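## Task

Pick up the mug on the desk, set it on the closet's bottom shelf, and close the closet fully. The mug must not drop more than a few centimetres, must not be struck hard, and must end upright. The robot must not topple or finish leaning. Nothing may depend on the robot holding it at the end.

## Robot and tools

Robot: a Hello Robot Stretch 4, a single-arm mobile manipulator. It has an omni-wheel base, a lift riding up a mast, a telescoping arm that reaches forward, a three-joint wrist (yaw, pitch, roll) and a two-finger gripper. It stands about 1.6 m tall; the base rim lies within 0.23 m of the base origin. Cameras: head_camera, head_left_camera, head_right_camera, wrist_camera. Loose objects can occasionally be nudged by the scene itself.

Frames: the base frame sits on the floor below the base centre, x ahead, y to the left, z upward. hand_pose is a point between the open fingertips, reported in the base frame (its printed value may be slightly off); with all wrist joints at zero its axes line up with the base frame. The odometry frame is where the base frame was when the scene began; base_odometry counts wheel rotation only, so slip shows as motion, and heading runs -3.142 to 3.142, positive leftward.

execute_actions: argument "actions" is a list holding one action or none (empty just reports state and images). Optional "cameras": list of camera names, ["all"] or omitted for all, [] for none; a bad name rejects the call. An action contains "base", "joints" or both, plus optional "pace" and "contact_limits"; or only "end_of_arm". All motions in one action begin together.
- base: one single command, an offset relative to where the base last reported itself. translate_m: straight drive in metres, forward positive, -2 to 2. strafe_m: sideways in metres, left positive, -2 to 2. rotate_rad: turn in place in radians, counter-clockwise (left) positive, -3.2 to 3.2.
- joints: a dict of absolute targets, one number per named joint. lift_m 0 to 1.2 m; arm_m 0 to 0.55 m extension; wrist_yaw_rad -1.134 to 4.276 (0 straight ahead, positive left, 3.14 tucked back, above 3.4 the arm may block it); wrist_pitch_rad -1.117 to 4.259 (0 level, 1.57 pointing down); wrist_roll_rad -1.117 to 4.259 (0 fingers level, positive turns clockwise viewed from behind); gripper_m -0.038 to 0.141, the fingertip gap in metres (negative means they squeeze each other). Done-tolerances: lift and arm ±0.004, yaw and roll ±0.02, pitch ±0.05, gripper ±0.004. Joint targets outside range are clipped and noted; other bad values or unknown keys reject the whole call.
- pace: "slow", "default", "fast", "max". Base top speeds 0.1/0.3/0.4/0.6 m/s and 1/2/3/4 rad/s; with lift above 0.2 these shrink, down to 0.3 m/s and 1 rad/s at 1.2.
- contact_limits: {"arm_m": value} from 0 (gentlest) to 0.75 (firmest), default 0.5; how hard the arm may press before halting.
- end_of_arm: "enable_torque" re-powers wrist or gripper motors that shut off.
An action runs at most 15 s. Any part omitted from an action may still be driving toward an earlier target.

wait: {"seconds": 0 to 10}; commands nothing, returns state and images. zoom_image: {"camera", "region": [x0, y0, x1, y1]} pixels from the top-left of that camera's latest full image, at most 504 by 504. read_manual: licence texts only, moves nothing. finished_scene: {"scene": number of the current scene}; irreversible, reports success and gives the next task. Answering without a tool call ends everything.

Results: base_status and joint_status tell how each motion finished. "done" (for the base: wheels turned the commanded amount, slip included); "off_target" (stopped short, may still push); "contact_stop_at_<key>" (hit something; lift, arm or wheels go slack, a slack lift may sag under load, a slack base may drift); "limit_stop_at_<name>"; "limit_stop_at_tilt" (leaning over 6 degrees, lift/arm/wheels slack and ignore commands until upright); "limit_stop_at_own_body" (self-collision guard, can happen with pitch below -0.2 combined with roll below -0.4 or above 4); "torque_fault" (a wrist/gripper motor overloaded and went limp, needs enable_torque). After a stop of any kind, the rest of that reply's calls in the scene are skipped. on_its_own lists things you did not command; "held at" is a held target, not the position. lidar_m: 12 distances in metres, sectors of 30 degrees, first straight ahead then counter-clockwise (4th left, 7th behind, 10th right); "-" is nothing seen or closer than 0.25 m; misses glass and thin legs; sees tabletops. wrist_depth_mm: 7 by 7 grid of depths, 100 to 2000 mm, top-left first. turned_by_wheels vs turned_by_imu differing by over 0.1 rad hints at a collision or slip. base_tilt in degrees, forward and right positive, with a fixed bias up to 1.5. motor_effort: percent of max, bracket is last action's peak; a load in a level gripper shifts wrist pitch effort; wheel positive means turning right.

Gripping: command a gap smaller than the object; smaller squeezes harder and pulls it inward. Readings do not prove a hold; a firm grip shows as a gripper effort change. Fingertips pressed on a surface may stick; raise the lift. To unfold at scene start, send lift_m 0.4 with wrist_yaw_rad 0 together.

Avoid: dropping or knocking objects, hard impacts, slamming the door, strong pushes. Driving or turning with over 1 kg held and arm_m above 0.2 can tip the robot, especially at fast paces; steady pushes or pulls with the gripper high or a high contact limit can too. A level gripper holding about 2 kg can fault the wrist. Shorter total robot motion is better.

Each tool is called by a JSON object that holds its "fn" and its "kwargs".

## Session

{"fn": "execute_actions", "kwargs": {"actions": []}}

Scene clock: 0.00 s.
base_odometry: x=+0.000 y=+0.000 heading=+0.000 (m, m, rad; odometry frame)
turned_by_wheels: +0.000 (rad since the last result)
turned_by_imu: +0.000 (rad since the last result)
base_tilt: forward=+0.3 right=-0.3 (deg)
lidar_m: 1.10 1.36 1.62 1.62 2.12 2.60 2.65 1.75 1.58 1.63 1.19 1.11
base_status: not commanded
joint_positions: lift_m=+0.272 arm_m=-0.003 wrist_yaw_rad=+3.128 wrist_pitch_rad=-0.012 wrist_roll_rad=+0.016 gripper_m=+0.057
joint_status: not commanded
motor_effort: lift_m=+20 arm_m=-1 wrist_yaw_rad=+1 wrist_pitch_rad=-7 wrist_roll_rad=-1 gripper_m=-4 wheel_0=+0 wheel_1=-1 wheel_2=+0 (%)
hand_pose: x=-0.1189 y=+0.0915 z=+0.4534 quat_wxyz=(+0.007, +0.006, +0.008, +1.000) (m; base frame)
wrist_depth_mm: - 136 222 - - - - / - 113 139 - - - - / - 125 162 - - - - / 141 141 - - - - - / 1808 - - - - - - / 1182 1366 200 1366 195 1576 1661 / 878 931 1042 - 1078 1008 1118
pictures: head_camera, head_left_camera, head_right_camera, wrist_camera
Images, in order (width x height): head_camera 420x560, head_left_camera 420x672, head_right_camera 420x672, wrist_camera 616x392.

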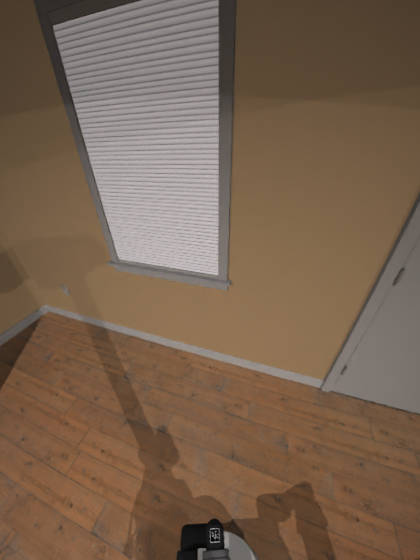

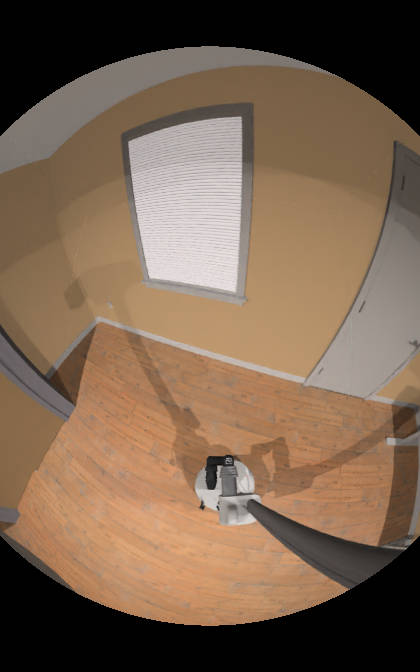

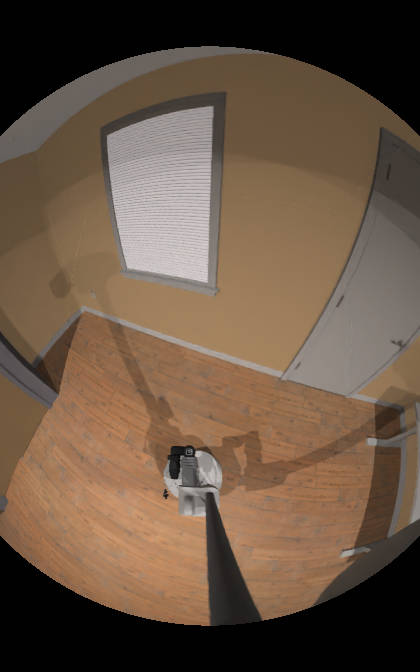

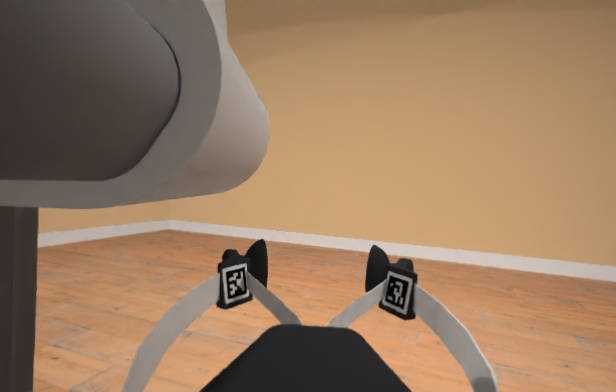

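{"fn": "execute_actions", "kwargs": {"actions": [{"base":{"rotate_rad":-1.8},"joints":{"lift_m":0.4,"wrist_yaw_rad":0},"pace":"fast"}], "cameras": ["head_camera","head_left_camera"]}}

{"fn": "execute_actions", "kwargs": {"actions": [{"base":{"rotate_rad":-2.4},"pace":"fast"}], "cameras": ["head_camera","head_left_camera"]}}

Scene clock: 2.47 s.
base_odometry: x=+0.000 y=+0.000 heading=-1.800 (m, m, rad; odometry frame)
turned_by_wheels: -1.800 (rad since the last result)
turned_by_imu: -1.821 (rad since the last result)
base_tilt: forward=+0.3 right=-0.4 (deg)
lidar_m: 1.57 1.42 1.13 1.11 1.15 1.91 1.61 1.81 2.65 2.63 2.87 1.59
base_status: done
joint_positions: lift_m=+0.400 arm_m=-0.003 wrist_yaw_rad=+0.000 wrist_pitch_rad=-0.012 wrist_roll_rad=+0.016 gripper_m=+0.057
joint_status: all done
motor_effort: lift_m=+20(25) arm_m=-1(1) wrist_yaw_rad=-2(8) wrist_pitch_rad=-6(6) wrist_roll_rad=-1(1) gripper_m=-3(4) wheel_0=+2(10) wheel_1=+2(10) wheel_2=+2(10) (%)
hand_pose: x=+0.4568 y=-0.0873 z=+0.5815 quat_wxyz=(+1.000, +0.008, -0.006, +0.000) (m; base frame)
wrist_depth_mm: 1308 1808 - - - 1983 1921 / 1336 1808 - - - - 1983 / 1366 1863 - - - - 1921 / 1366 1863 - - - 1983 1921 / 1366 1921 - - - - 1983 / 1397 1708 199 1661 195 1808 1921 / 1229 1182 1308 - 1336 1255 1397
pictures: head_camera, head_left_camera
Images, in order (width x height): head_camera 420x560, head_left_camera 420x672.

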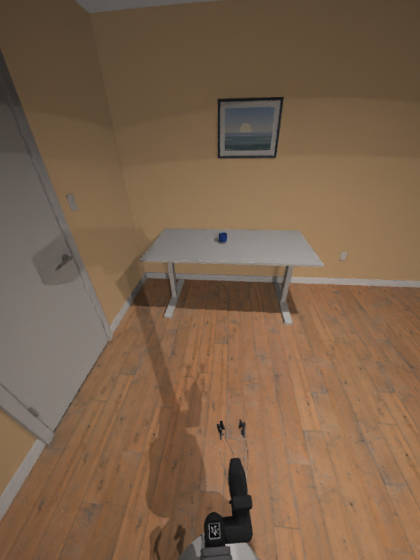

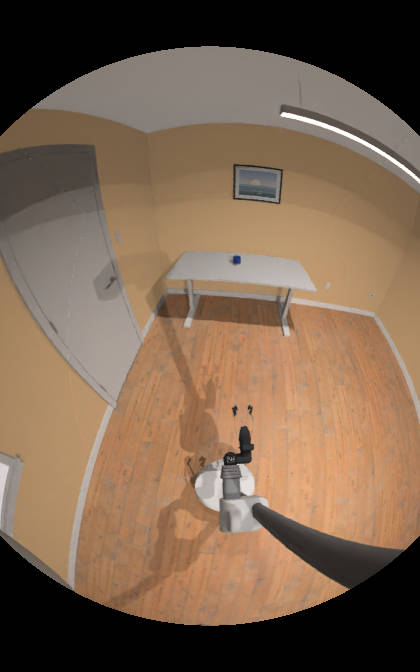

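Scene clock: 4.53 s.
base_odometry: x=+0.000 y=+0.000 heading=+2.084 (m, m, rad; odometry frame)
turned_by_wheels: -2.400 (rad since the last result)
turned_by_imu: -2.428 (rad since the last result)
base_tilt: forward=+0.3 right=-0.3 (deg)
lidar_m: 2.10 2.62 2.63 1.79 1.56 1.62 1.21 1.11 1.11 1.33 1.62 1.61
base_status: done
joint_positions: lift_m=+0.400 arm_m=-0.003 wrist_yaw_rad=+0.000 wrist_pitch_rad=-0.012 wrist_roll_rad=+0.016 gripper_m=+0.057
joint_status: not commanded
motor_effort: lift_m=+20(20) arm_m=-1(1) wrist_yaw_rad=+0(2) wrist_pitch_rad=-7(7) wrist_roll_rad=-1(1) gripper_m=-3(3) wheel_0=+2(10) wheel_1=+2(11) wheel_2=+2(8) (%)
hand_pose: x=+0.4568 y=-0.0874 z=+0.5816 quat_wxyz=(+1.000, +0.008, -0.006, +0.000) (m; base frame)
wrist_depth_mm: - - - - 1808 1430 1205 / - - - - 1863 1430 1229 / - - - - 1808 1430 1229 / - - - - 1808 1464 1205 / - - - - 1708 1430 1229 / 1661 1708 200 1708 195 1430 1229 / 1205 1138 1336 - 1336 1255 1205
pictures: head_camera, head_left_camera
Images, in order (width x height): head_camera 420x560, head_left_camera 420x672.

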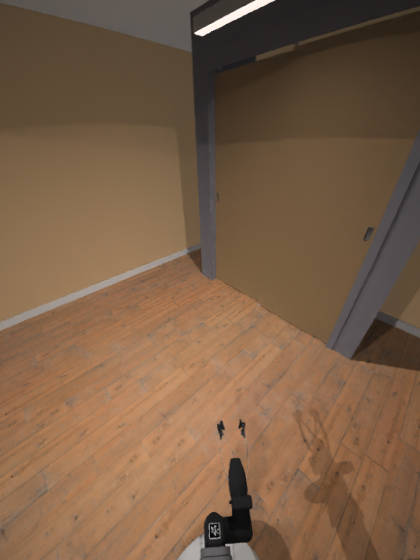

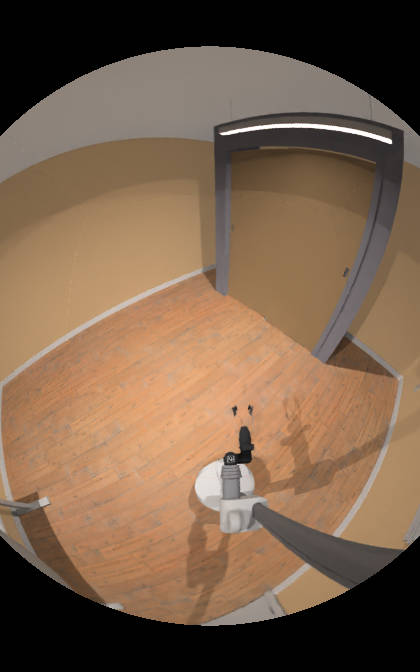

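{"fn": "execute_actions", "kwargs": {"actions": [{"base":{"rotate_rad":-0.72},"pace":"fast"}]}}

Scene clock: 5.87 s.
base_odometry: x=+0.000 y=+0.000 heading=+1.364 (m, m, rad; odometry frame)
turned_by_wheels: -0.720 (rad since the last result)
turned_by_imu: -0.728 (rad since the last result)
base_tilt: forward=+0.3 right=-0.3 (deg)
lidar_m: 1.63 1.82 2.66 2.62 2.89 1.59 1.60 1.38 1.12 1.09 1.19 1.94
base_status: done
joint_positions: lift_m=+0.400 arm_m=-0.003 wrist_yaw_rad=+0.000 wrist_pitch_rad=-0.012 wrist_roll_rad=+0.016 gripper_m=+0.057
joint_status: not commanded
motor_effort: lift_m=+20(20) arm_m=-1(1) wrist_yaw_rad=-1(2) wrist_pitch_rad=-7(7) wrist_roll_rad=-2(1) gripper_m=-3(4) wheel_0=+0(9) wheel_1=+0(9) wheel_2=+0(10) (%)
hand_pose: x=+0.4568 y=-0.0875 z=+0.5816 quat_wxyz=(+1.000, +0.008, -0.006, +0.000) (m; base frame)
wrist_depth_mm: 1661 1576 1464 1366 - 1983 1863 / 1661 1576 1499 1397 - - 1921 / 1708 1576 1499 1397 - 1983 1863 / 1708 1576 1499 1430 - 1983 1921 / 1708 1576 1499 1430 - - 1921 / 1661 1576 199 1430 195 1921 1808 / 1205 1160 1308 - 1366 1229 1366
pictures: head_camera, head_left_camera, head_right_camera, wrist_camera
Images, in order (width x height): head_camera 420x560, head_left_camera 420x672, head_right_camera 420x672, wrist_camera 616x392.

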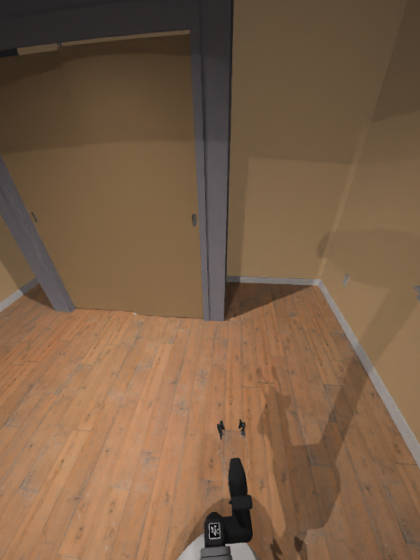

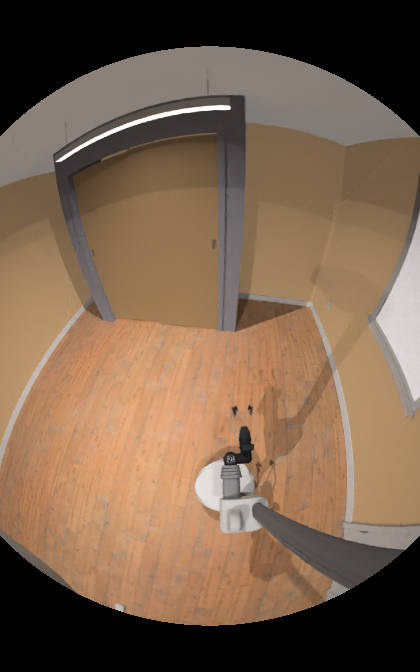

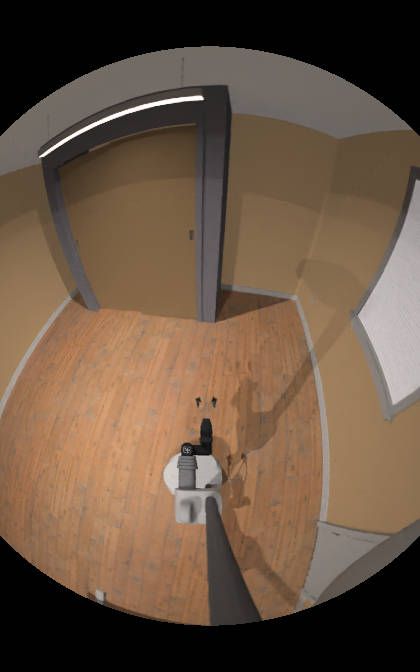

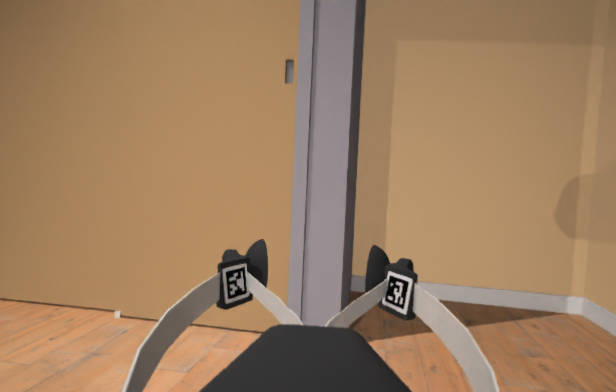

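{"fn": "execute_actions", "kwargs": {"actions": [{"base":{"rotate_rad":-0.2},"pace":"fast"}], "cameras": []}}

{"fn": "execute_actions", "kwargs": {"actions": [{"base":{"translate_m":0.6},"joints":{"lift_m":0.85},"pace":"fast"}]}}

Scene clock: 6.87 s.
base_odometry: x=+0.000 y=+0.000 heading=+1.165 (m, m, rad; odometry frame)
turned_by_wheels: -0.199 (rad since the last result)
turned_by_imu: -0.202 (rad since the last result)
base_tilt: forward=+0.3 right=-0.4 (deg)
lidar_m: 1.62 1.70 2.28 2.62 2.69 1.68 1.61 1.63 1.17 1.10 1.10 1.48
base_status: done
joint_positions: lift_m=+0.400 arm_m=-0.003 wrist_yaw_rad=+0.000 wrist_pitch_rad=-0.012 wrist_roll_rad=+0.016 gripper_m=+0.057
joint_status: not commanded
motor_effort: lift_m=+20(20) arm_m=-1(1) wrist_yaw_rad=+0(0) wrist_pitch_rad=-7(7) wrist_roll_rad=-1(1) gripper_m=-5(4) wheel_0=+2(8) wheel_1=+2(10) wheel_2=+2(7) (%)
hand_pose: x=+0.4568 y=-0.0874 z=+0.5816 quat_wxyz=(+1.000, +0.008, -0.006, +0.000) (m; base frame)
wrist_depth_mm: 1336 1397 1366 - - - 1464 / 1397 1397 1397 - - - 1430 / 1366 1397 1397 - - - 1430 / 1397 1397 1430 - - - 1430 / 1397 1430 1397 - - - 1397 / 1397 1430 200 1661 194 1808 1397 / 1205 1138 1308 - 1366 1229 1281
pictures: none
No camera images: the call's "cameras" was empty. Leave "cameras" out to get every camera's image.

Scene clock: 9.63 s.
base_odometry: x=+0.237 y=+0.551 heading=+1.165 (m, m, rad; odometry frame)
turned_by_wheels: +0.000 (rad since the last result)
turned_by_imu: +0.000 (rad since the last result)
base_tilt: forward=+0.1 right=-0.3 (deg)
lidar_m: 1.03 1.04 1.43 2.64 2.72 2.32 2.24 1.60 1.14 1.04 1.09 1.50
base_status: done
joint_positions: lift_m=+0.850 arm_m=-0.003 wrist_yaw_rad=+0.000 wrist_pitch_rad=-0.012 wrist_roll_rad=+0.016 gripper_m=+0.057
joint_status: all done
motor_effort: lift_m=+21(24) arm_m=-1(1) wrist_yaw_rad=+0(2) wrist_pitch_rad=-7(7) wrist_roll_rad=-1(1) gripper_m=-4(4) wheel_0=+1(8) wheel_1=+1(7) wheel_2=+3(14) (%)
hand_pose: x=+0.4568 y=-0.0874 z=+1.0315 quat_wxyz=(+1.000, +0.008, -0.006, +0.000) (m; base frame)
wrist_depth_mm: 798 788 798 1499 1537 1537 1430 / 798 798 798 1537 1537 1537 1397 / 809 798 809 1576 1576 1576 1397 / 820 809 831 1576 1537 1537 1397 / 820 809 809 1576 1576 1576 1336 / 831 809 200 1576 195 1576 1336 / 831 798 820 - 1618 1618 1366
pictures: head_camera, head_left_camera, head_right_camera, wrist_camera
Images, in order (width x height): head_camera 420x560, head_left_camera 420x672, head_right_camera 420x672, wrist_camera 616x392.

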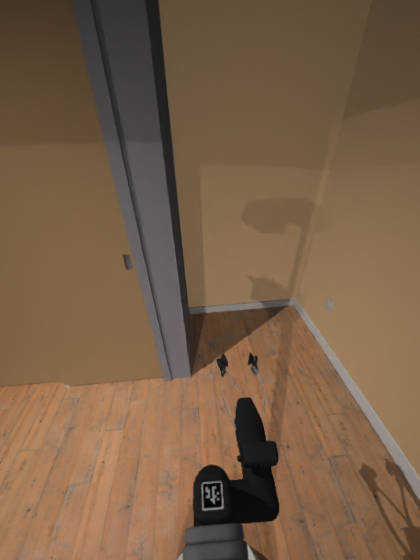

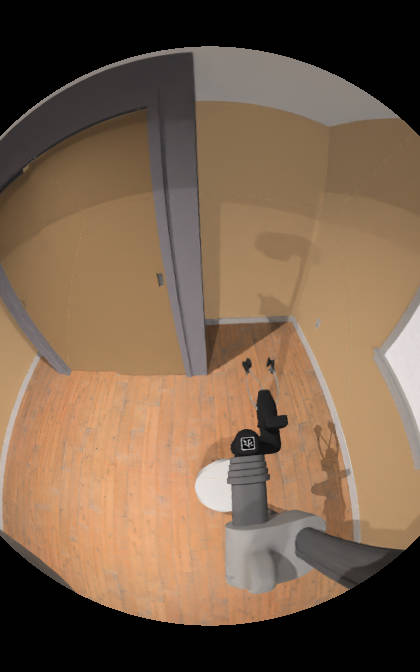

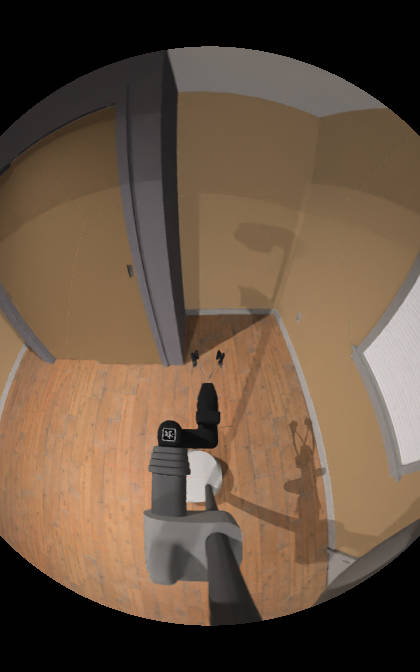

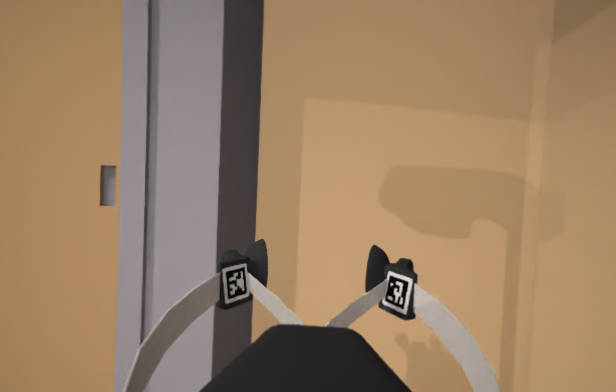

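{"fn": "execute_actions", "kwargs": {"actions": [{"base":{"strafe_m":0.45},"joints":{"gripper_m":0.0,"arm_m":0.35,"lift_m":0.9},"pace":"fast"}], "cameras": ["head_camera","wrist_camera"]}}

Scene clock: 12.13 s.
base_odometry: x=-0.177 y=+0.729 heading=+1.165 (m, m, rad; odometry frame)
turned_by_wheels: +0.000 (rad since the last result)
turned_by_imu: +0.002 (rad since the last result)
base_tilt: forward=+0.3 right=-0.3 (deg)
lidar_m: 1.01 1.03 1.49 2.20 2.28 2.97 2.98 2.29 1.64 1.48 1.55 1.07
base_status: done
joint_positions: lift_m=+0.900 arm_m=+0.349 wrist_yaw_rad=+0.000 wrist_pitch_rad=-0.012 wrist_roll_rad=+0.016 gripper_m=+0.000
joint_status: all done
motor_effort: lift_m=+21(21) arm_m=+6(4) wrist_yaw_rad=-1(0) wrist_pitch_rad=-6(7) wrist_roll_rad=-1(1) gripper_m=-5(8) wheel_0=+2(12) wheel_1=+2(13) wheel_2=+1(3) (%)
hand_pose: x=+0.8084 y=-0.0874 z=+1.0815 quat_wxyz=(+1.000, +0.008, -0.006, +0.000) (m; base frame)
wrist_depth_mm: 442 442 445 445 418 433 1182 / 442 442 445 445 433 436 1182 / 442 445 449 452 436 439 1182 / 449 449 452 452 436 445 1205 / 452 455 455 427 442 445 1205 / 455 455 183 190 186 452 1205 / 459 459 462 - 449 449 1205
pictures: head_camera, wrist_camera
Images, in order (width x height): head_camera 420x560, wrist_camera 616x392.

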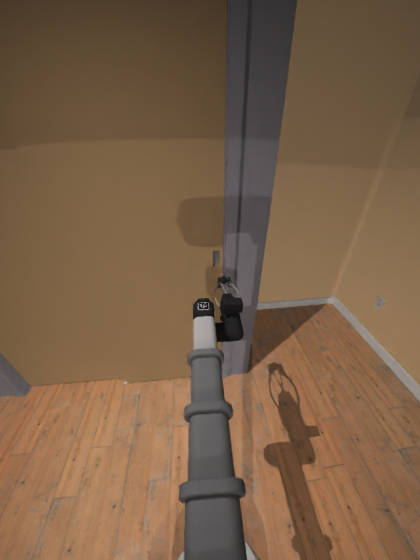

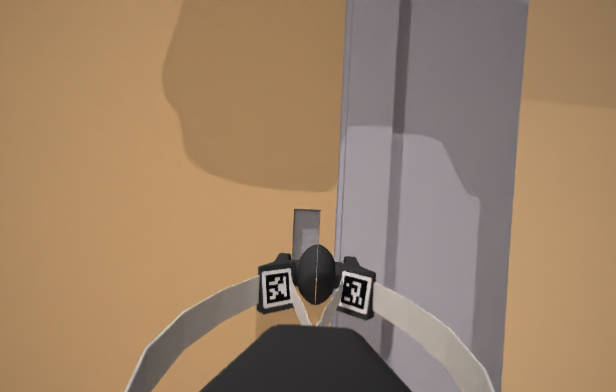

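{"fn": "execute_actions", "kwargs": {"actions": [{"base":{"strafe_m":0.012},"joints":{"gripper_m":-0.02,"arm_m":0.52,"lift_m":0.875}}], "cameras": ["wrist_camera"]}}

Scene clock: 13.87 s.
base_odometry: x=-0.188 y=+0.733 heading=+1.165 (m, m, rad; odometry frame)
turned_by_wheels: +0.000 (rad since the last result)
turned_by_imu: +0.001 (rad since the last result)
base_tilt: forward=+0.3 right=-0.4 (deg)
lidar_m: 0.98 1.03 1.47 2.18 2.23 3.02 3.03 2.28 1.64 1.51 1.55 1.06
base_status: done
joint_positions: lift_m=+0.875 arm_m=+0.519 wrist_yaw_rad=+0.000 wrist_pitch_rad=-0.012 wrist_roll_rad=+0.016 gripper_m=-0.020
joint_status: all done
motor_effort: lift_m=+17(23) arm_m=+6(4) wrist_yaw_rad=+0(1) wrist_pitch_rad=-7(7) wrist_roll_rad=-1(1) gripper_m=-12(15) wheel_0=-3(7) wheel_1=+3(11) wheel_2=+0(1) (%)
hand_pose: x=+0.9783 y=-0.0874 z=+1.0568 quat_wxyz=(+1.000, +0.008, -0.006, +0.000) (m; base frame)
wrist_depth_mm: 274 276 278 278 249 265 265 / 276 278 278 279 252 266 267 / 277 278 281 281 253 268 268 / 281 281 282 285 254 270 271 / 281 282 283 285 256 272 271 / 283 285 182 189 182 273 274 / 285 287 289 - 259 274 276
pictures: wrist_camera
Images, in order (width x height): wrist_camera 616x392.

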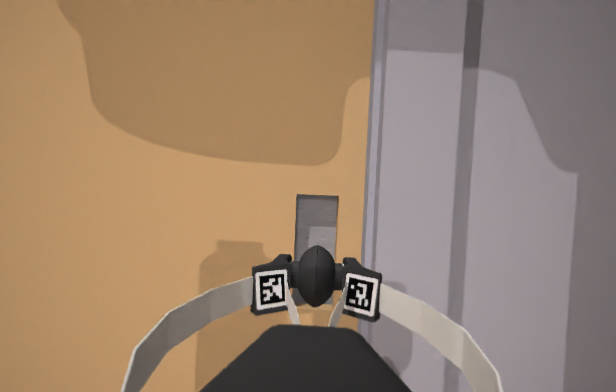

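Aligned. Drive in lightly.

{"fn": "execute_actions", "kwargs": {"actions": [{"base":{"translate_m":0.07},"pace":"slow"}], "cameras": []}}

{"fn": "execute_actions", "kwargs": {"actions": [{"joints":{"arm_m":0.55},"contact_limits":{"arm_m":0.1},"pace":"slow"}], "cameras": ["wrist_camera"]}}

Scene clock: 15.90 s.
base_odometry: x=-0.160 y=+0.797 heading=+1.164 (m, m, rad; odometry frame)
turned_by_wheels: -0.002 (rad since the last result)
turned_by_imu: +0.014 (rad since the last result)
base_tilt: forward=+0.1 right=-0.3 (deg)
lidar_m: 0.92 0.99 1.40 2.19 2.27 3.03 3.08 2.27 1.62 1.51 1.59 0.97
base_status: done
joint_positions: lift_m=+0.875 arm_m=+0.519 wrist_yaw_rad=-0.023 wrist_pitch_rad=-0.009 wrist_roll_rad=+0.016 gripper_m=-0.020
joint_status: not commanded
on_its_own: wrist_yaw_rad is at rest, and its effort (+67) is outside its rest range (-13 to +13)
motor_effort: lift_m=+17(18) arm_m=+7(7) wrist_yaw_rad=+67(73) wrist_pitch_rad=-14(15) wrist_roll_rad=-1(1) gripper_m=-8(13) wheel_0=+3(6) wheel_1=+3(7) wheel_2=-26(27) (%)
hand_pose: x=+0.9760 y=-0.0941 z=+1.0560 quat_wxyz=(+1.000, +0.008, -0.005, -0.012) (m; base frame)
wrist_depth_mm: 214 216 218 220 214 191 207 / 216 218 220 222 208 193 208 / 217 219 221 223 207 195 211 / 220 221 223 224 208 196 212 / 220 224 224 226 197 197 213 / 224 225 176 185 182 199 215 / 224 226 229 - 200 200 217
pictures: none
No camera images: the call's "cameras" was empty. Leave "cameras" out to get every camera's image.

Scene clock: 16.60 s.
base_odometry: x=-0.160 y=+0.798 heading=+1.165 (m, m, rad; odometry frame)
turned_by_wheels: +0.001 (rad since the last result)
turned_by_imu: +0.000 (rad since the last result)
base_tilt: forward=+0.3 right=-0.3 (deg)
lidar_m: 0.93 0.98 1.39 2.16 2.26 3.08 3.08 2.28 1.64 1.51 1.56 0.99
base_status: not commanded
joint_positions: lift_m=+0.875 arm_m=+0.509 wrist_yaw_rad=-0.009 wrist_pitch_rad=-0.013 wrist_roll_rad=+0.016 gripper_m=-0.020
joint_status: arm_m contact_stop (moved -0.010 of +0.031)
joint sent to its limit — the command would take arm_m past its upper limit, so that joint was sent only as far as its limit.
on_its_own: arm_m is slack since a contact_stop (your +0.550 is given up); wrist_yaw_rad is at rest, and its effort (+27) is outside its rest range (-13 to +13)
motor_effort: lift_m=+17(18) arm_m=+0(18) wrist_yaw_rad=+27(66) wrist_pitch_rad=-4(16) wrist_roll_rad=-1(1) gripper_m=-9(12) wheel_0=-2(3) wheel_1=-1(4) wheel_2=-6(26) (%)
contact_limits: arm_m 0.1
hand_pose: x=+0.9677 y=-0.0901 z=+1.0571 quat_wxyz=(+1.000, +0.008, -0.006, -0.005) (m; base frame)
wrist_depth_mm: 220 222 223 224 224 194 208 / 222 223 224 224 224 195 210 / 224 225 225 227 226 196 211 / 226 226 227 227 225 198 213 / 227 228 229 229 213 199 213 / 229 229 182 190 181 200 215 / 230 230 231 - 202 201 217
pictures: wrist_camera
Images, in order (width x height): wrist_camera 616x392.

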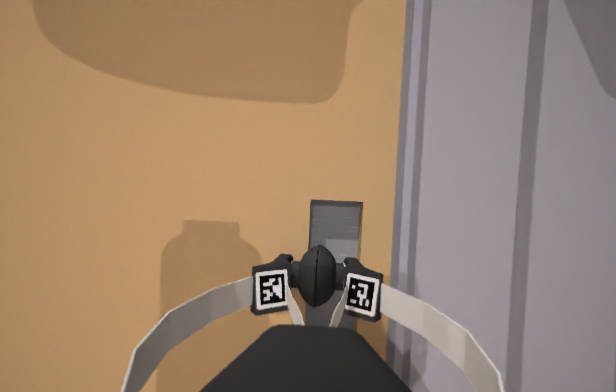

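{"fn": "execute_actions", "kwargs": {"actions": [{"base":{"strafe_m":-0.012},"joints":{"arm_m":0.495},"pace":"slow"}], "cameras": []}}

{"fn": "execute_actions", "kwargs": {"actions": [{"joints":{"arm_m":0.55},"contact_limits":{"arm_m":0.1},"pace":"slow"}], "cameras": ["wrist_camera"]}}

Scene clock: 17.73 s.
base_odometry: x=-0.149 y=+0.793 heading=+1.165 (m, m, rad; odometry frame)
turned_by_wheels: +0.000 (rad since the last result)
turned_by_imu: +0.000 (rad since the last result)
base_tilt: forward=+0.2 right=-0.2 (deg)
lidar_m: 0.92 0.98 1.40 2.17 2.25 3.06 3.10 2.25 1.63 1.50 1.57 0.99
base_status: done
joint_positions: lift_m=+0.875 arm_m=+0.496 wrist_yaw_rad=+0.000 wrist_pitch_rad=-0.012 wrist_roll_rad=+0.016 gripper_m=-0.020
joint_status: all done
motor_effort: lift_m=+17(17) arm_m=-6(5) wrist_yaw_rad=+1(26) wrist_pitch_rad=-5(6) wrist_roll_rad=-1(1) gripper_m=-14(14) wheel_0=+3(5) wheel_1=-3(5) wheel_2=-2(6) (%)
hand_pose: x=+0.9554 y=-0.0875 z=+1.0569 quat_wxyz=(+1.000, +0.008, -0.006, +0.000) (m; base frame)
wrist_depth_mm: 231 231 232 232 218 204 218 / 234 233 234 234 219 206 219 / 235 236 236 236 220 206 220 / 236 237 237 237 219 208 223 / 238 238 238 238 210 210 224 / 239 239 181 190 182 211 225 / 241 242 241 - 212 212 227
pictures: none
No camera images: the call's "cameras" was empty. Leave "cameras" out to get every camera's image.

Scene clock: 18.77 s.
base_odometry: x=-0.149 y=+0.793 heading=+1.165 (m, m, rad; odometry frame)
turned_by_wheels: +0.000 (rad since the last result)
turned_by_imu: +0.000 (rad since the last result)
base_tilt: forward=+0.3 right=-0.3 (deg)
lidar_m: 0.93 0.98 1.39 2.18 2.26 3.03 3.09 2.26 1.62 1.50 1.58 0.97
base_status: not commanded
joint_positions: lift_m=+0.875 arm_m=+0.510 wrist_yaw_rad=-0.006 wrist_pitch_rad=-0.012 wrist_roll_rad=+0.016 gripper_m=-0.020
joint_status: arm_m contact_stop (moved +0.014 of +0.054)
joint sent to its limit — the command would take arm_m past its upper limit, so that joint was sent only as far as its limit.
on_its_own: arm_m is slack since a contact_stop (your +0.550 is given up); wrist_yaw_rad is at rest, and its effort (+16) is outside its rest range (-13 to +13)
motor_effort: lift_m=+17(18) arm_m=+0(12) wrist_yaw_rad=+16(26) wrist_pitch_rad=-5(7) wrist_roll_rad=-1(1) gripper_m=-9(14) wheel_0=+4(3) wheel_1=+1(4) wheel_2=-8(8) (%)
contact_limits: arm_m 0.1
hand_pose: x=+0.9687 y=-0.0890 z=+1.0569 quat_wxyz=(+1.000, +0.008, -0.006, -0.003) (m; base frame)
wrist_depth_mm: 222 221 222 222 208 192 207 / 222 224 224 224 207 193 208 / 224 224 225 226 208 195 210 / 225 226 227 227 210 196 211 / 228 228 228 228 202 198 213 / 229 229 182 189 181 199 213 / 230 231 232 - 200 200 215
pictures: wrist_camera
Images, in order (width x height): wrist_camera 616x392.

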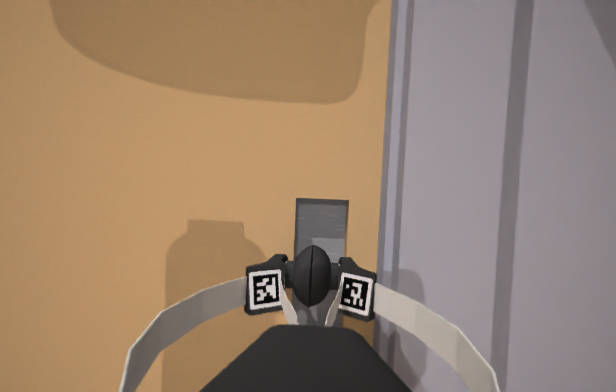

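{"fn": "execute_actions", "kwargs": {"actions": [{"base":{"strafe_m":0.1},"joints":{"arm_m":0.512,"wrist_yaw_rad":-0.03},"pace":"slow"}], "cameras": ["wrist_camera","head_camera"]}}

Scene clock: 20.97 s.
base_odometry: x=-0.241 y=+0.832 heading=+1.163 (m, m, rad; odometry frame)
turned_by_wheels: -0.002 (rad since the last result)
turned_by_imu: -0.003 (rad since the last result)
base_tilt: forward=+0.3 right=-0.4 (deg)
lidar_m: 0.93 0.98 1.38 2.10 2.16 2.92 3.10 2.37 1.73 1.61 1.65 0.97
base_status: done
joint_positions: lift_m=+0.875 arm_m=+0.511 wrist_yaw_rad=-0.047 wrist_pitch_rad=-0.012 wrist_roll_rad=+0.016 gripper_m=-0.020
joint_status: all done
on_its_own: wrist_yaw_rad is at rest, and its effort (+49) is outside its rest range (-13 to +13)
motor_effort: lift_m=+18(17) arm_m=+6(8) wrist_yaw_rad=+49(52) wrist_pitch_rad=-6(7) wrist_roll_rad=-1(1) gripper_m=-10(14) wheel_0=-11(21) wheel_1=-1(5) wheel_2=-11(11) (%)
hand_pose: x=+0.9658 y=-0.1010 z=+1.0568 quat_wxyz=(+1.000, +0.008, -0.006, -0.024) (m; base frame)
wrist_depth_mm: 214 216 220 224 227 271 203 / 215 218 222 224 229 265 203 / 217 220 224 226 230 262 204 / 219 221 224 229 233 258 206 / 220 224 227 229 234 256 207 / 222 225 181 188 182 238 208 / 224 226 229 - 330 221 211
pictures: head_camera, wrist_camera
Images, in order (width x height): head_camera 420x560, wrist_camera 616x392.

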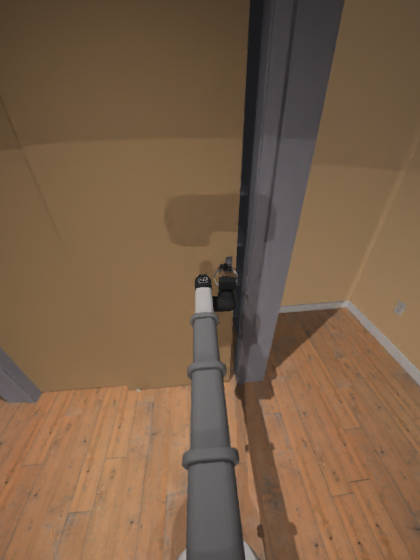

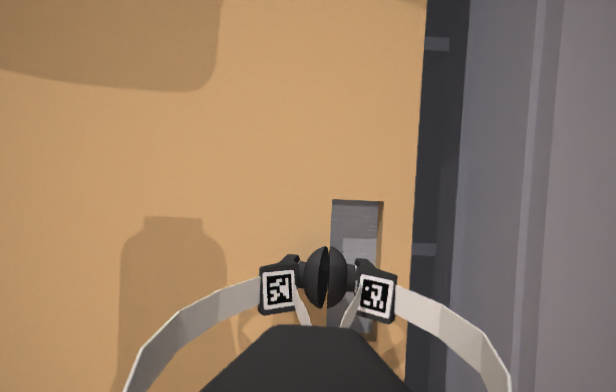

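{"fn": "execute_actions", "kwargs": {"actions": [{"base":{"strafe_m":0.15},"joints":{"wrist_yaw_rad":0.0},"pace":"slow"}], "cameras": ["wrist_camera","head_camera"]}}

Scene clock: 23.63 s.
base_odometry: x=-0.378 y=+0.891 heading=+1.161 (m, m, rad; odometry frame)
turned_by_wheels: -0.002 (rad since the last result)
turned_by_imu: -0.092 (rad since the last result)
base_tilt: forward=+0.1 right=-0.1 (deg)
lidar_m: 0.92 0.93 1.27 1.96 2.01 2.54 2.63 2.34 1.93 1.71 1.74 0.98
base_status: done
joint_positions: lift_m=+0.875 arm_m=+0.511 wrist_yaw_rad=-0.024 wrist_pitch_rad=-0.008 wrist_roll_rad=+0.016 gripper_m=-0.020
joint_status: wrist_yaw_rad off_target (ended at -0.024, target +0.000)
on_its_own: wrist_yaw_rad is at rest, and its effort (+68) is outside its rest range (-13 to +13)
motor_effort: lift_m=+18(18) arm_m=+7(7) wrist_yaw_rad=+68(80) wrist_pitch_rad=-18(20) wrist_roll_rad=-1(1) gripper_m=-8(9) wheel_0=-3(23) wheel_1=+4(11) wheel_2=-20(19) (%)
hand_pose: x=+0.9680 y=-0.0942 z=+1.0556 quat_wxyz=(+1.000, +0.008, -0.004, -0.012) (m; base frame)
wrist_depth_mm: 200 206 212 219 224 332 249 / 202 208 213 220 228 327 247 / 204 209 215 223 229 325 244 / 205 211 217 224 232 322 243 / 206 212 220 224 244 319 241 / 209 213 180 183 184 301 240 / 210 215 222 - 597 271 239
pictures: head_camera, wrist_camera
Images, in order (width x height): head_camera 420x560, wrist_camera 616x392.

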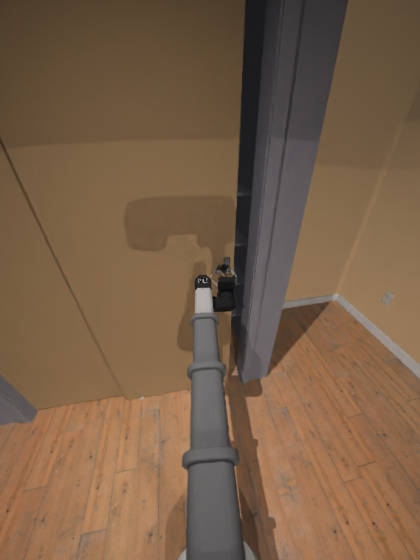

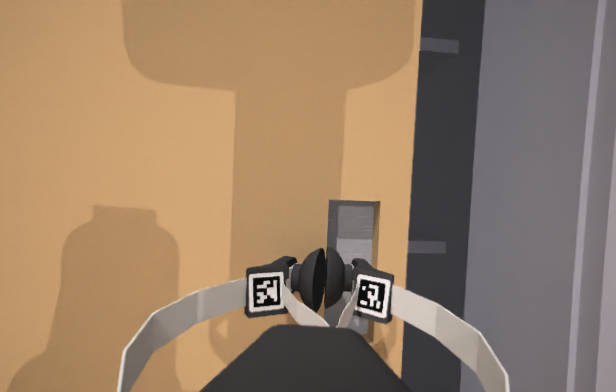

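{"fn": "execute_actions", "kwargs": {"actions": [{"base":{"rotate_rad":0.09},"joints":{"arm_m":0.0,"wrist_yaw_rad":0.0}}], "cameras": []}}

{"fn": "execute_actions", "kwargs": {"actions": [{"base":{"translate_m":0.4}}], "cameras": ["wrist_camera","head_camera"]}}

Scene clock: 28.27 s.
base_odometry: x=-0.378 y=+0.891 heading=+1.251 (m, m, rad; odometry frame)
turned_by_wheels: +0.090 (rad since the last result)
turned_by_imu: +0.060 (rad since the last result)
base_tilt: forward=+0.3 right=-0.3 (deg)
lidar_m: 0.91 0.96 1.29 1.97 2.02 2.66 3.10 2.38 1.85 1.71 1.74 0.99
base_status: done
joint_positions: lift_m=+0.875 arm_m=+0.001 wrist_yaw_rad=+0.000 wrist_pitch_rad=-0.012 wrist_roll_rad=+0.016 gripper_m=-0.020
joint_status: all done
motor_effort: lift_m=+18(18) arm_m=-6(6) wrist_yaw_rad=+0(96) wrist_pitch_rad=-7(18) wrist_roll_rad=-1(1) gripper_m=-13(16) wheel_0=+1(30) wheel_1=+1(16) wheel_2=-1(32) (%)
hand_pose: x=+0.4604 y=-0.0874 z=+1.0567 quat_wxyz=(+1.000, +0.008, -0.006, +0.000) (m; base frame)
wrist_depth_mm: 676 676 683 699 1229 691 1464 / 676 691 691 691 1025 691 1464 / 683 691 699 707 1098 707 1499 / 691 699 699 707 1025 707 1464 / 699 691 707 715 1118 715 1499 / 691 707 181 189 182 723 1499 / 707 699 715 - 759 723 1537
pictures: none
No camera images: the call's "cameras" was empty. Leave "cameras" out to get every camera's image.

Scene clock: 31.07 s.
base_odometry: x=-0.253 y=+1.271 heading=+1.252 (m, m, rad; odometry frame)
turned_by_wheels: +0.000 (rad since the last result)
turned_by_imu: +0.000 (rad since the last result)
base_tilt: forward=+0.2 right=-0.2 (deg)
lidar_m: 0.51 0.53 0.70 2.00 2.07 2.70 3.54 2.64 1.78 1.67 1.78 0.55
base_status: done
joint_positions: lift_m=+0.875 arm_m=+0.001 wrist_yaw_rad=+0.000 wrist_pitch_rad=-0.012 wrist_roll_rad=+0.016 gripper_m=-0.020
joint_status: not commanded
motor_effort: lift_m=+18(18) arm_m=-6(6) wrist_yaw_rad=-1(0) wrist_pitch_rad=-8(7) wrist_roll_rad=-1(1) gripper_m=-13(13) wheel_0=+1(6) wheel_1=+1(9) wheel_2=+0(10) (%)
hand_pose: x=+0.4604 y=-0.0874 z=+1.0567 quat_wxyz=(+1.000, +0.008, -0.006, +0.000) (m; base frame)
wrist_depth_mm: 296 297 300 303 307 676 338 / 297 298 303 304 309 627 334 / 298 303 304 307 310 654 338 / 300 304 307 310 315 647 334 / 303 307 309 310 327 634 332 / 304 307 181 189 182 591 327 / 307 310 314 - 750 379 320
pictures: head_camera, wrist_camera
Images, in order (width x height): head_camera 420x560, wrist_camera 616x392.

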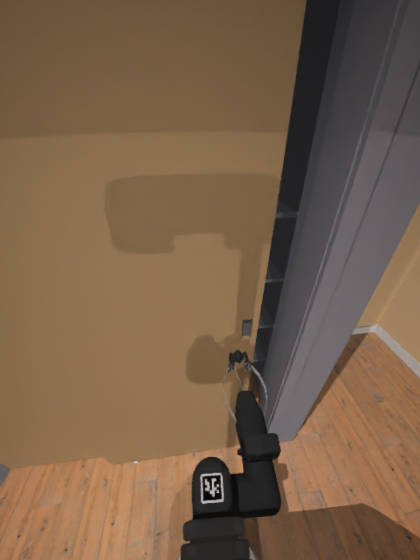

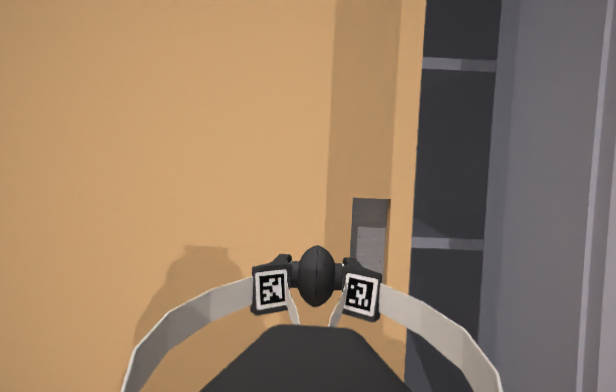

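{"fn": "execute_actions", "kwargs": {"actions": [{"base":{"rotate_rad":-0.05}}], "cameras": []}}

{"fn": "execute_actions", "kwargs": {"actions": [{"base":{"strafe_m":-0.09},"joints":{"arm_m":0.07}}], "cameras": ["wrist_camera"]}}

Scene clock: 31.77 s.
base_odometry: x=-0.253 y=+1.271 heading=+1.202 (m, m, rad; odometry frame)
turned_by_wheels: -0.049 (rad since the last result)
turned_by_imu: -0.050 (rad since the last result)
base_tilt: forward=+0.2 right=-0.3 (deg)
lidar_m: 0.50 0.52 0.68 1.39 2.05 2.60 3.53 2.79 1.79 1.68 1.74 0.61
base_status: done
joint_positions: lift_m=+0.875 arm_m=+0.001 wrist_yaw_rad=+0.000 wrist_pitch_rad=-0.012 wrist_roll_rad=+0.016 gripper_m=-0.020
joint_status: not commanded
motor_effort: lift_m=+18(18) arm_m=-6(6) wrist_yaw_rad=+0(0) wrist_pitch_rad=-7(7) wrist_roll_rad=-1(1) gripper_m=-13(12) wheel_0=+3(5) wheel_1=+4(5) wheel_2=+2(6) (%)
hand_pose: x=+0.4604 y=-0.0874 z=+1.0567 quat_wxyz=(+1.000, +0.008, -0.006, +0.000) (m; base frame)
wrist_depth_mm: 290 296 301 309 788 418 307 / 293 297 303 309 634 413 306 / 293 300 306 314 831 407 306 / 296 301 307 315 809 404 306 / 297 303 309 314 732 399 310 / 298 306 182 189 182 375 310 / 301 306 312 - 778 336 314
pictures: none
No camera images: the call's "cameras" was empty. Leave "cameras" out to get every camera's image.

Scene clock: 33.17 s.
base_odometry: x=-0.169 y=+1.239 heading=+1.202 (m, m, rad; odometry frame)
turned_by_wheels: +0.000 (rad since the last result)
turned_by_imu: +0.000 (rad since the last result)
base_tilt: forward=+0.2 right=-0.4 (deg)
lidar_m: 0.52 0.53 0.70 1.42 2.12 2.71 3.47 2.62 1.75 1.58 1.67 0.55
base_status: done
joint_positions: lift_m=+0.875 arm_m=+0.069 wrist_yaw_rad=+0.000 wrist_pitch_rad=-0.012 wrist_roll_rad=+0.016 gripper_m=-0.020
joint_status: all done
motor_effort: lift_m=+18(18) arm_m=+6(7) wrist_yaw_rad=+0(1) wrist_pitch_rad=-7(7) wrist_roll_rad=-1(1) gripper_m=-12(13) wheel_0=+1(9) wheel_1=+0(8) wheel_2=+0(2) (%)
hand_pose: x=+0.5283 y=-0.0874 z=+1.0567 quat_wxyz=(+1.000, +0.008, -0.006, +0.000) (m; base frame)
wrist_depth_mm: 237 243 248 976 661 247 236 / 239 245 250 750 640 247 239 / 241 246 251 976 691 243 240 / 243 248 256 991 683 241 242 / 245 250 266 574 357 242 245 / 246 251 181 189 182 243 262 / 249 253 258 - 330 244 264
pictures: wrist_camera
Images, in order (width x height): wrist_camera 616x392.

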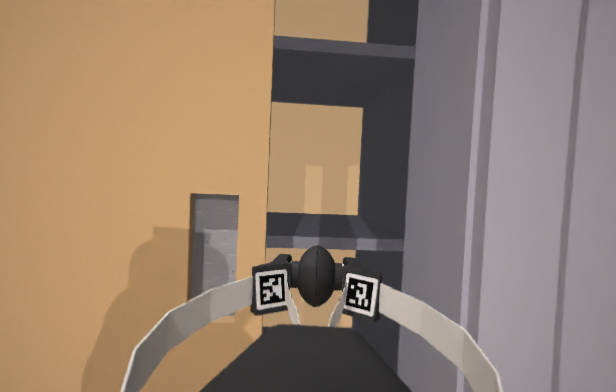

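{"fn": "execute_actions", "kwargs": {"actions": [{"base":{"strafe_m":-0.02},"joints":{"arm_m":0.07,"lift_m":0.92}}], "cameras": []}}

{"fn": "execute_actions", "kwargs": {"actions": [{"joints":{"arm_m":0.18},"contact_limits":{"arm_m":0.2}}], "cameras": []}}

{"fn": "execute_actions", "kwargs": {"actions": [{"base":{"strafe_m":0.3},"pace":"slow"}], "cameras": ["wrist_camera","head_camera"]}}

Scene clock: 34.33 s.
base_odometry: x=-0.150 y=+1.231 heading=+1.202 (m, m, rad; odometry frame)
turned_by_wheels: +0.000 (rad since the last result)
turned_by_imu: +0.000 (rad since the last result)
base_tilt: forward=+0.3 right=-0.3 (deg)
lidar_m: 0.53 0.53 0.70 1.39 2.15 2.72 3.49 2.61 1.73 1.58 1.63 0.55
base_status: done
joint_positions: lift_m=+0.920 arm_m=+0.069 wrist_yaw_rad=+0.000 wrist_pitch_rad=-0.012 wrist_roll_rad=+0.016 gripper_m=-0.020
joint_status: all done
motor_effort: lift_m=+21(26) arm_m=+6(8) wrist_yaw_rad=+0(1) wrist_pitch_rad=-8(6) wrist_roll_rad=-1(1) gripper_m=-13(13) wheel_0=-2(9) wheel_1=+0(7) wheel_2=+0(0) (%)
hand_pose: x=+0.5283 y=-0.0874 z=+1.1014 quat_wxyz=(+1.000, +0.008, -0.006, +0.000) (m; base frame)
wrist_depth_mm: 238 243 249 960 359 236 254 / 240 245 250 661 349 238 256 / 241 247 253 976 343 239 258 / 243 248 254 1008 338 241 259 / 245 249 256 676 303 244 263 / 247 252 182 189 182 244 264 / 248 253 259 - 281 245 267
pictures: none
No camera images: the call's "cameras" was empty. Leave "cameras" out to get every camera's image.

Scene clock: 35.67 s.
base_odometry: x=-0.150 y=+1.231 heading=+1.202 (m, m, rad; odometry frame)
turned_by_wheels: +0.000 (rad since the last result)
turned_by_imu: +0.000 (rad since the last result)
base_tilt: forward=+0.2 right=-0.3 (deg)
lidar_m: 0.53 0.54 0.68 1.40 2.17 2.74 3.51 2.59 1.70 1.58 1.64 0.55
base_status: not commanded
joint_positions: lift_m=+0.920 arm_m=+0.179 wrist_yaw_rad=+0.000 wrist_pitch_rad=-0.012 wrist_roll_rad=+0.016 gripper_m=-0.020
joint_status: all done
motor_effort: lift_m=+22(22) arm_m=+6(7) wrist_yaw_rad=-1(0) wrist_pitch_rad=-7(7) wrist_roll_rad=-1(1) gripper_m=-15(13) wheel_0=-2(2) wheel_1=+0(0) wheel_2=+0(0) (%)
contact_limits: arm_m 0.2
hand_pose: x=+0.6383 y=-0.0874 z=+1.1014 quat_wxyz=(+1.000, +0.008, -0.006, +0.000) (m; base frame)
wrist_depth_mm: 139 142 452 854 559 181 140 / 140 143 544 585 508 179 140 / 141 144 854 854 597 177 141 / 142 145 854 866 585 175 142 / 143 146 564 668 525 173 142 / 144 147 178 189 182 163 140 / 151 150 854 - 249 146 140
pictures: none
No camera images: the call's "cameras" was empty. Leave "cameras" out to get every camera's image.

Scene clock: 39.80 s.
base_odometry: x=-0.430 y=+1.340 heading=+1.201 (m, m, rad; odometry frame)
turned_by_wheels: -0.001 (rad since the last result)
turned_by_imu: +0.000 (rad since the last result)
base_tilt: forward=+0.2 right=-0.5 (deg)
lidar_m: 0.48 0.48 0.65 1.83 1.85 2.36 3.51 2.82 2.03 1.89 0.81 0.72
base_status: done
joint_positions: lift_m=+0.920 arm_m=+0.179 wrist_yaw_rad=-0.004 wrist_pitch_rad=-0.012 wrist_roll_rad=+0.016 gripper_m=-0.020
joint_status: not commanded
motor_effort: lift_m=+22(22) arm_m=+6(6) wrist_yaw_rad=+11(45) wrist_pitch_rad=-7(7) wrist_roll_rad=-1(1) gripper_m=-15(17) wheel_0=-8(16) wheel_1=+2(8) wheel_2=-5(9) (%)
hand_pose: x=+0.6380 y=-0.0886 z=+1.1014 quat_wxyz=(+1.000, +0.008, -0.006, -0.002) (m; base frame)
wrist_depth_mm: 107 110 445 809 842 831 603 / 108 110 603 591 564 544 535 / 109 111 820 831 854 820 621 / 109 112 820 842 866 854 621 / 110 113 634 668 715 750 603 / 111 113 175 192 181 496 525 / 123 114 831 - 878 723 591
pictures: head_camera, wrist_camera
Images, in order (width x height): head_camera 420x560, wrist_camera 616x392.

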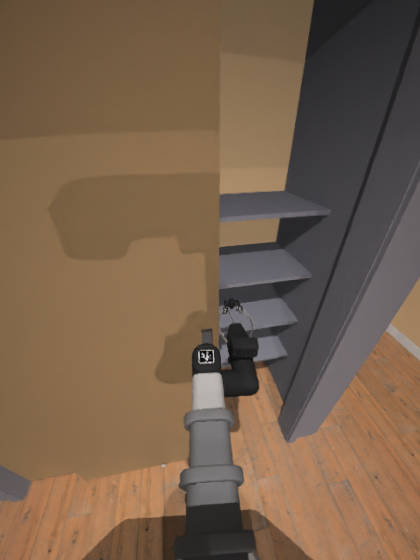

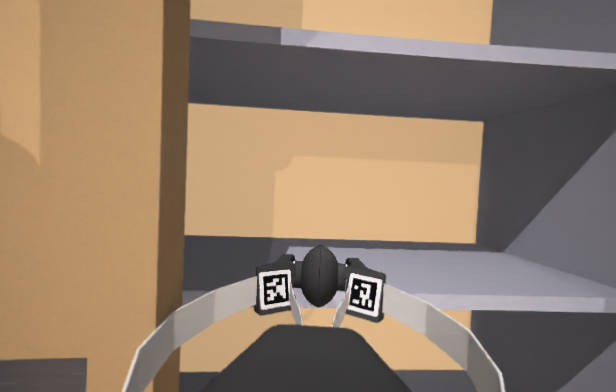

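Works. More.

{"fn": "execute_actions", "kwargs": {"actions": [{"base":{"strafe_m":0.25},"pace":"slow"}], "cameras": ["head_left_camera","head_camera"]}}

Scene clock: 43.53 s.
base_odometry: x=-0.663 y=+1.430 heading=+1.200 (m, m, rad; odometry frame)
turned_by_wheels: -0.001 (rad since the last result)
turned_by_imu: +0.000 (rad since the last result)
base_tilt: forward=+0.2 right=-0.2 (deg)
lidar_m: 0.45 0.48 0.59 1.57 1.61 2.04 3.60 2.83 2.31 2.12 0.90 0.84
base_status: done
joint_positions: lift_m=+0.920 arm_m=+0.179 wrist_yaw_rad=-0.007 wrist_pitch_rad=-0.012 wrist_roll_rad=+0.016 gripper_m=-0.020
joint_status: not commanded
on_its_own: wrist_yaw_rad is at rest, and its effort (+20) is outside its rest range (-13 to +13)
motor_effort: lift_m=+22(21) arm_m=+6(6) wrist_yaw_rad=+20(24) wrist_pitch_rad=-7(7) wrist_roll_rad=-1(1) gripper_m=-15(16) wheel_0=-10(14) wheel_1=-1(7) wheel_2=-4(4) (%)
hand_pose: x=+0.6377 y=-0.0894 z=+1.1014 quat_wxyz=(+1.000, +0.008, -0.006, -0.003) (m; base frame)
wrist_depth_mm: - 242 413 430 424 831 854 / - 307 615 585 564 544 535 / - 442 788 809 831 842 866 / - 112 788 820 842 854 878 / - 114 647 676 715 768 798 / - 116 175 192 182 459 477 / - 114 809 - 854 831 854
pictures: head_camera, head_left_camera
Images, in order (width x height): head_camera 420x560, head_left_camera 420x672.

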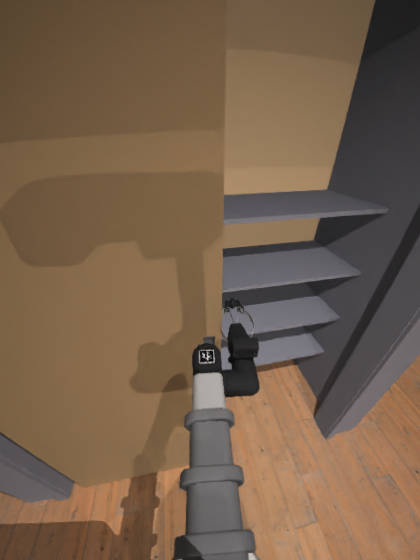

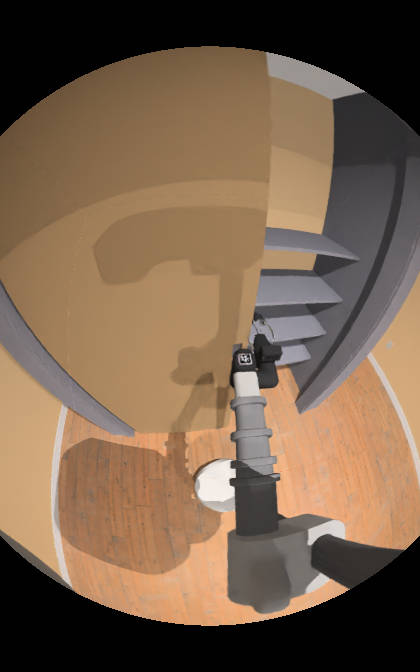

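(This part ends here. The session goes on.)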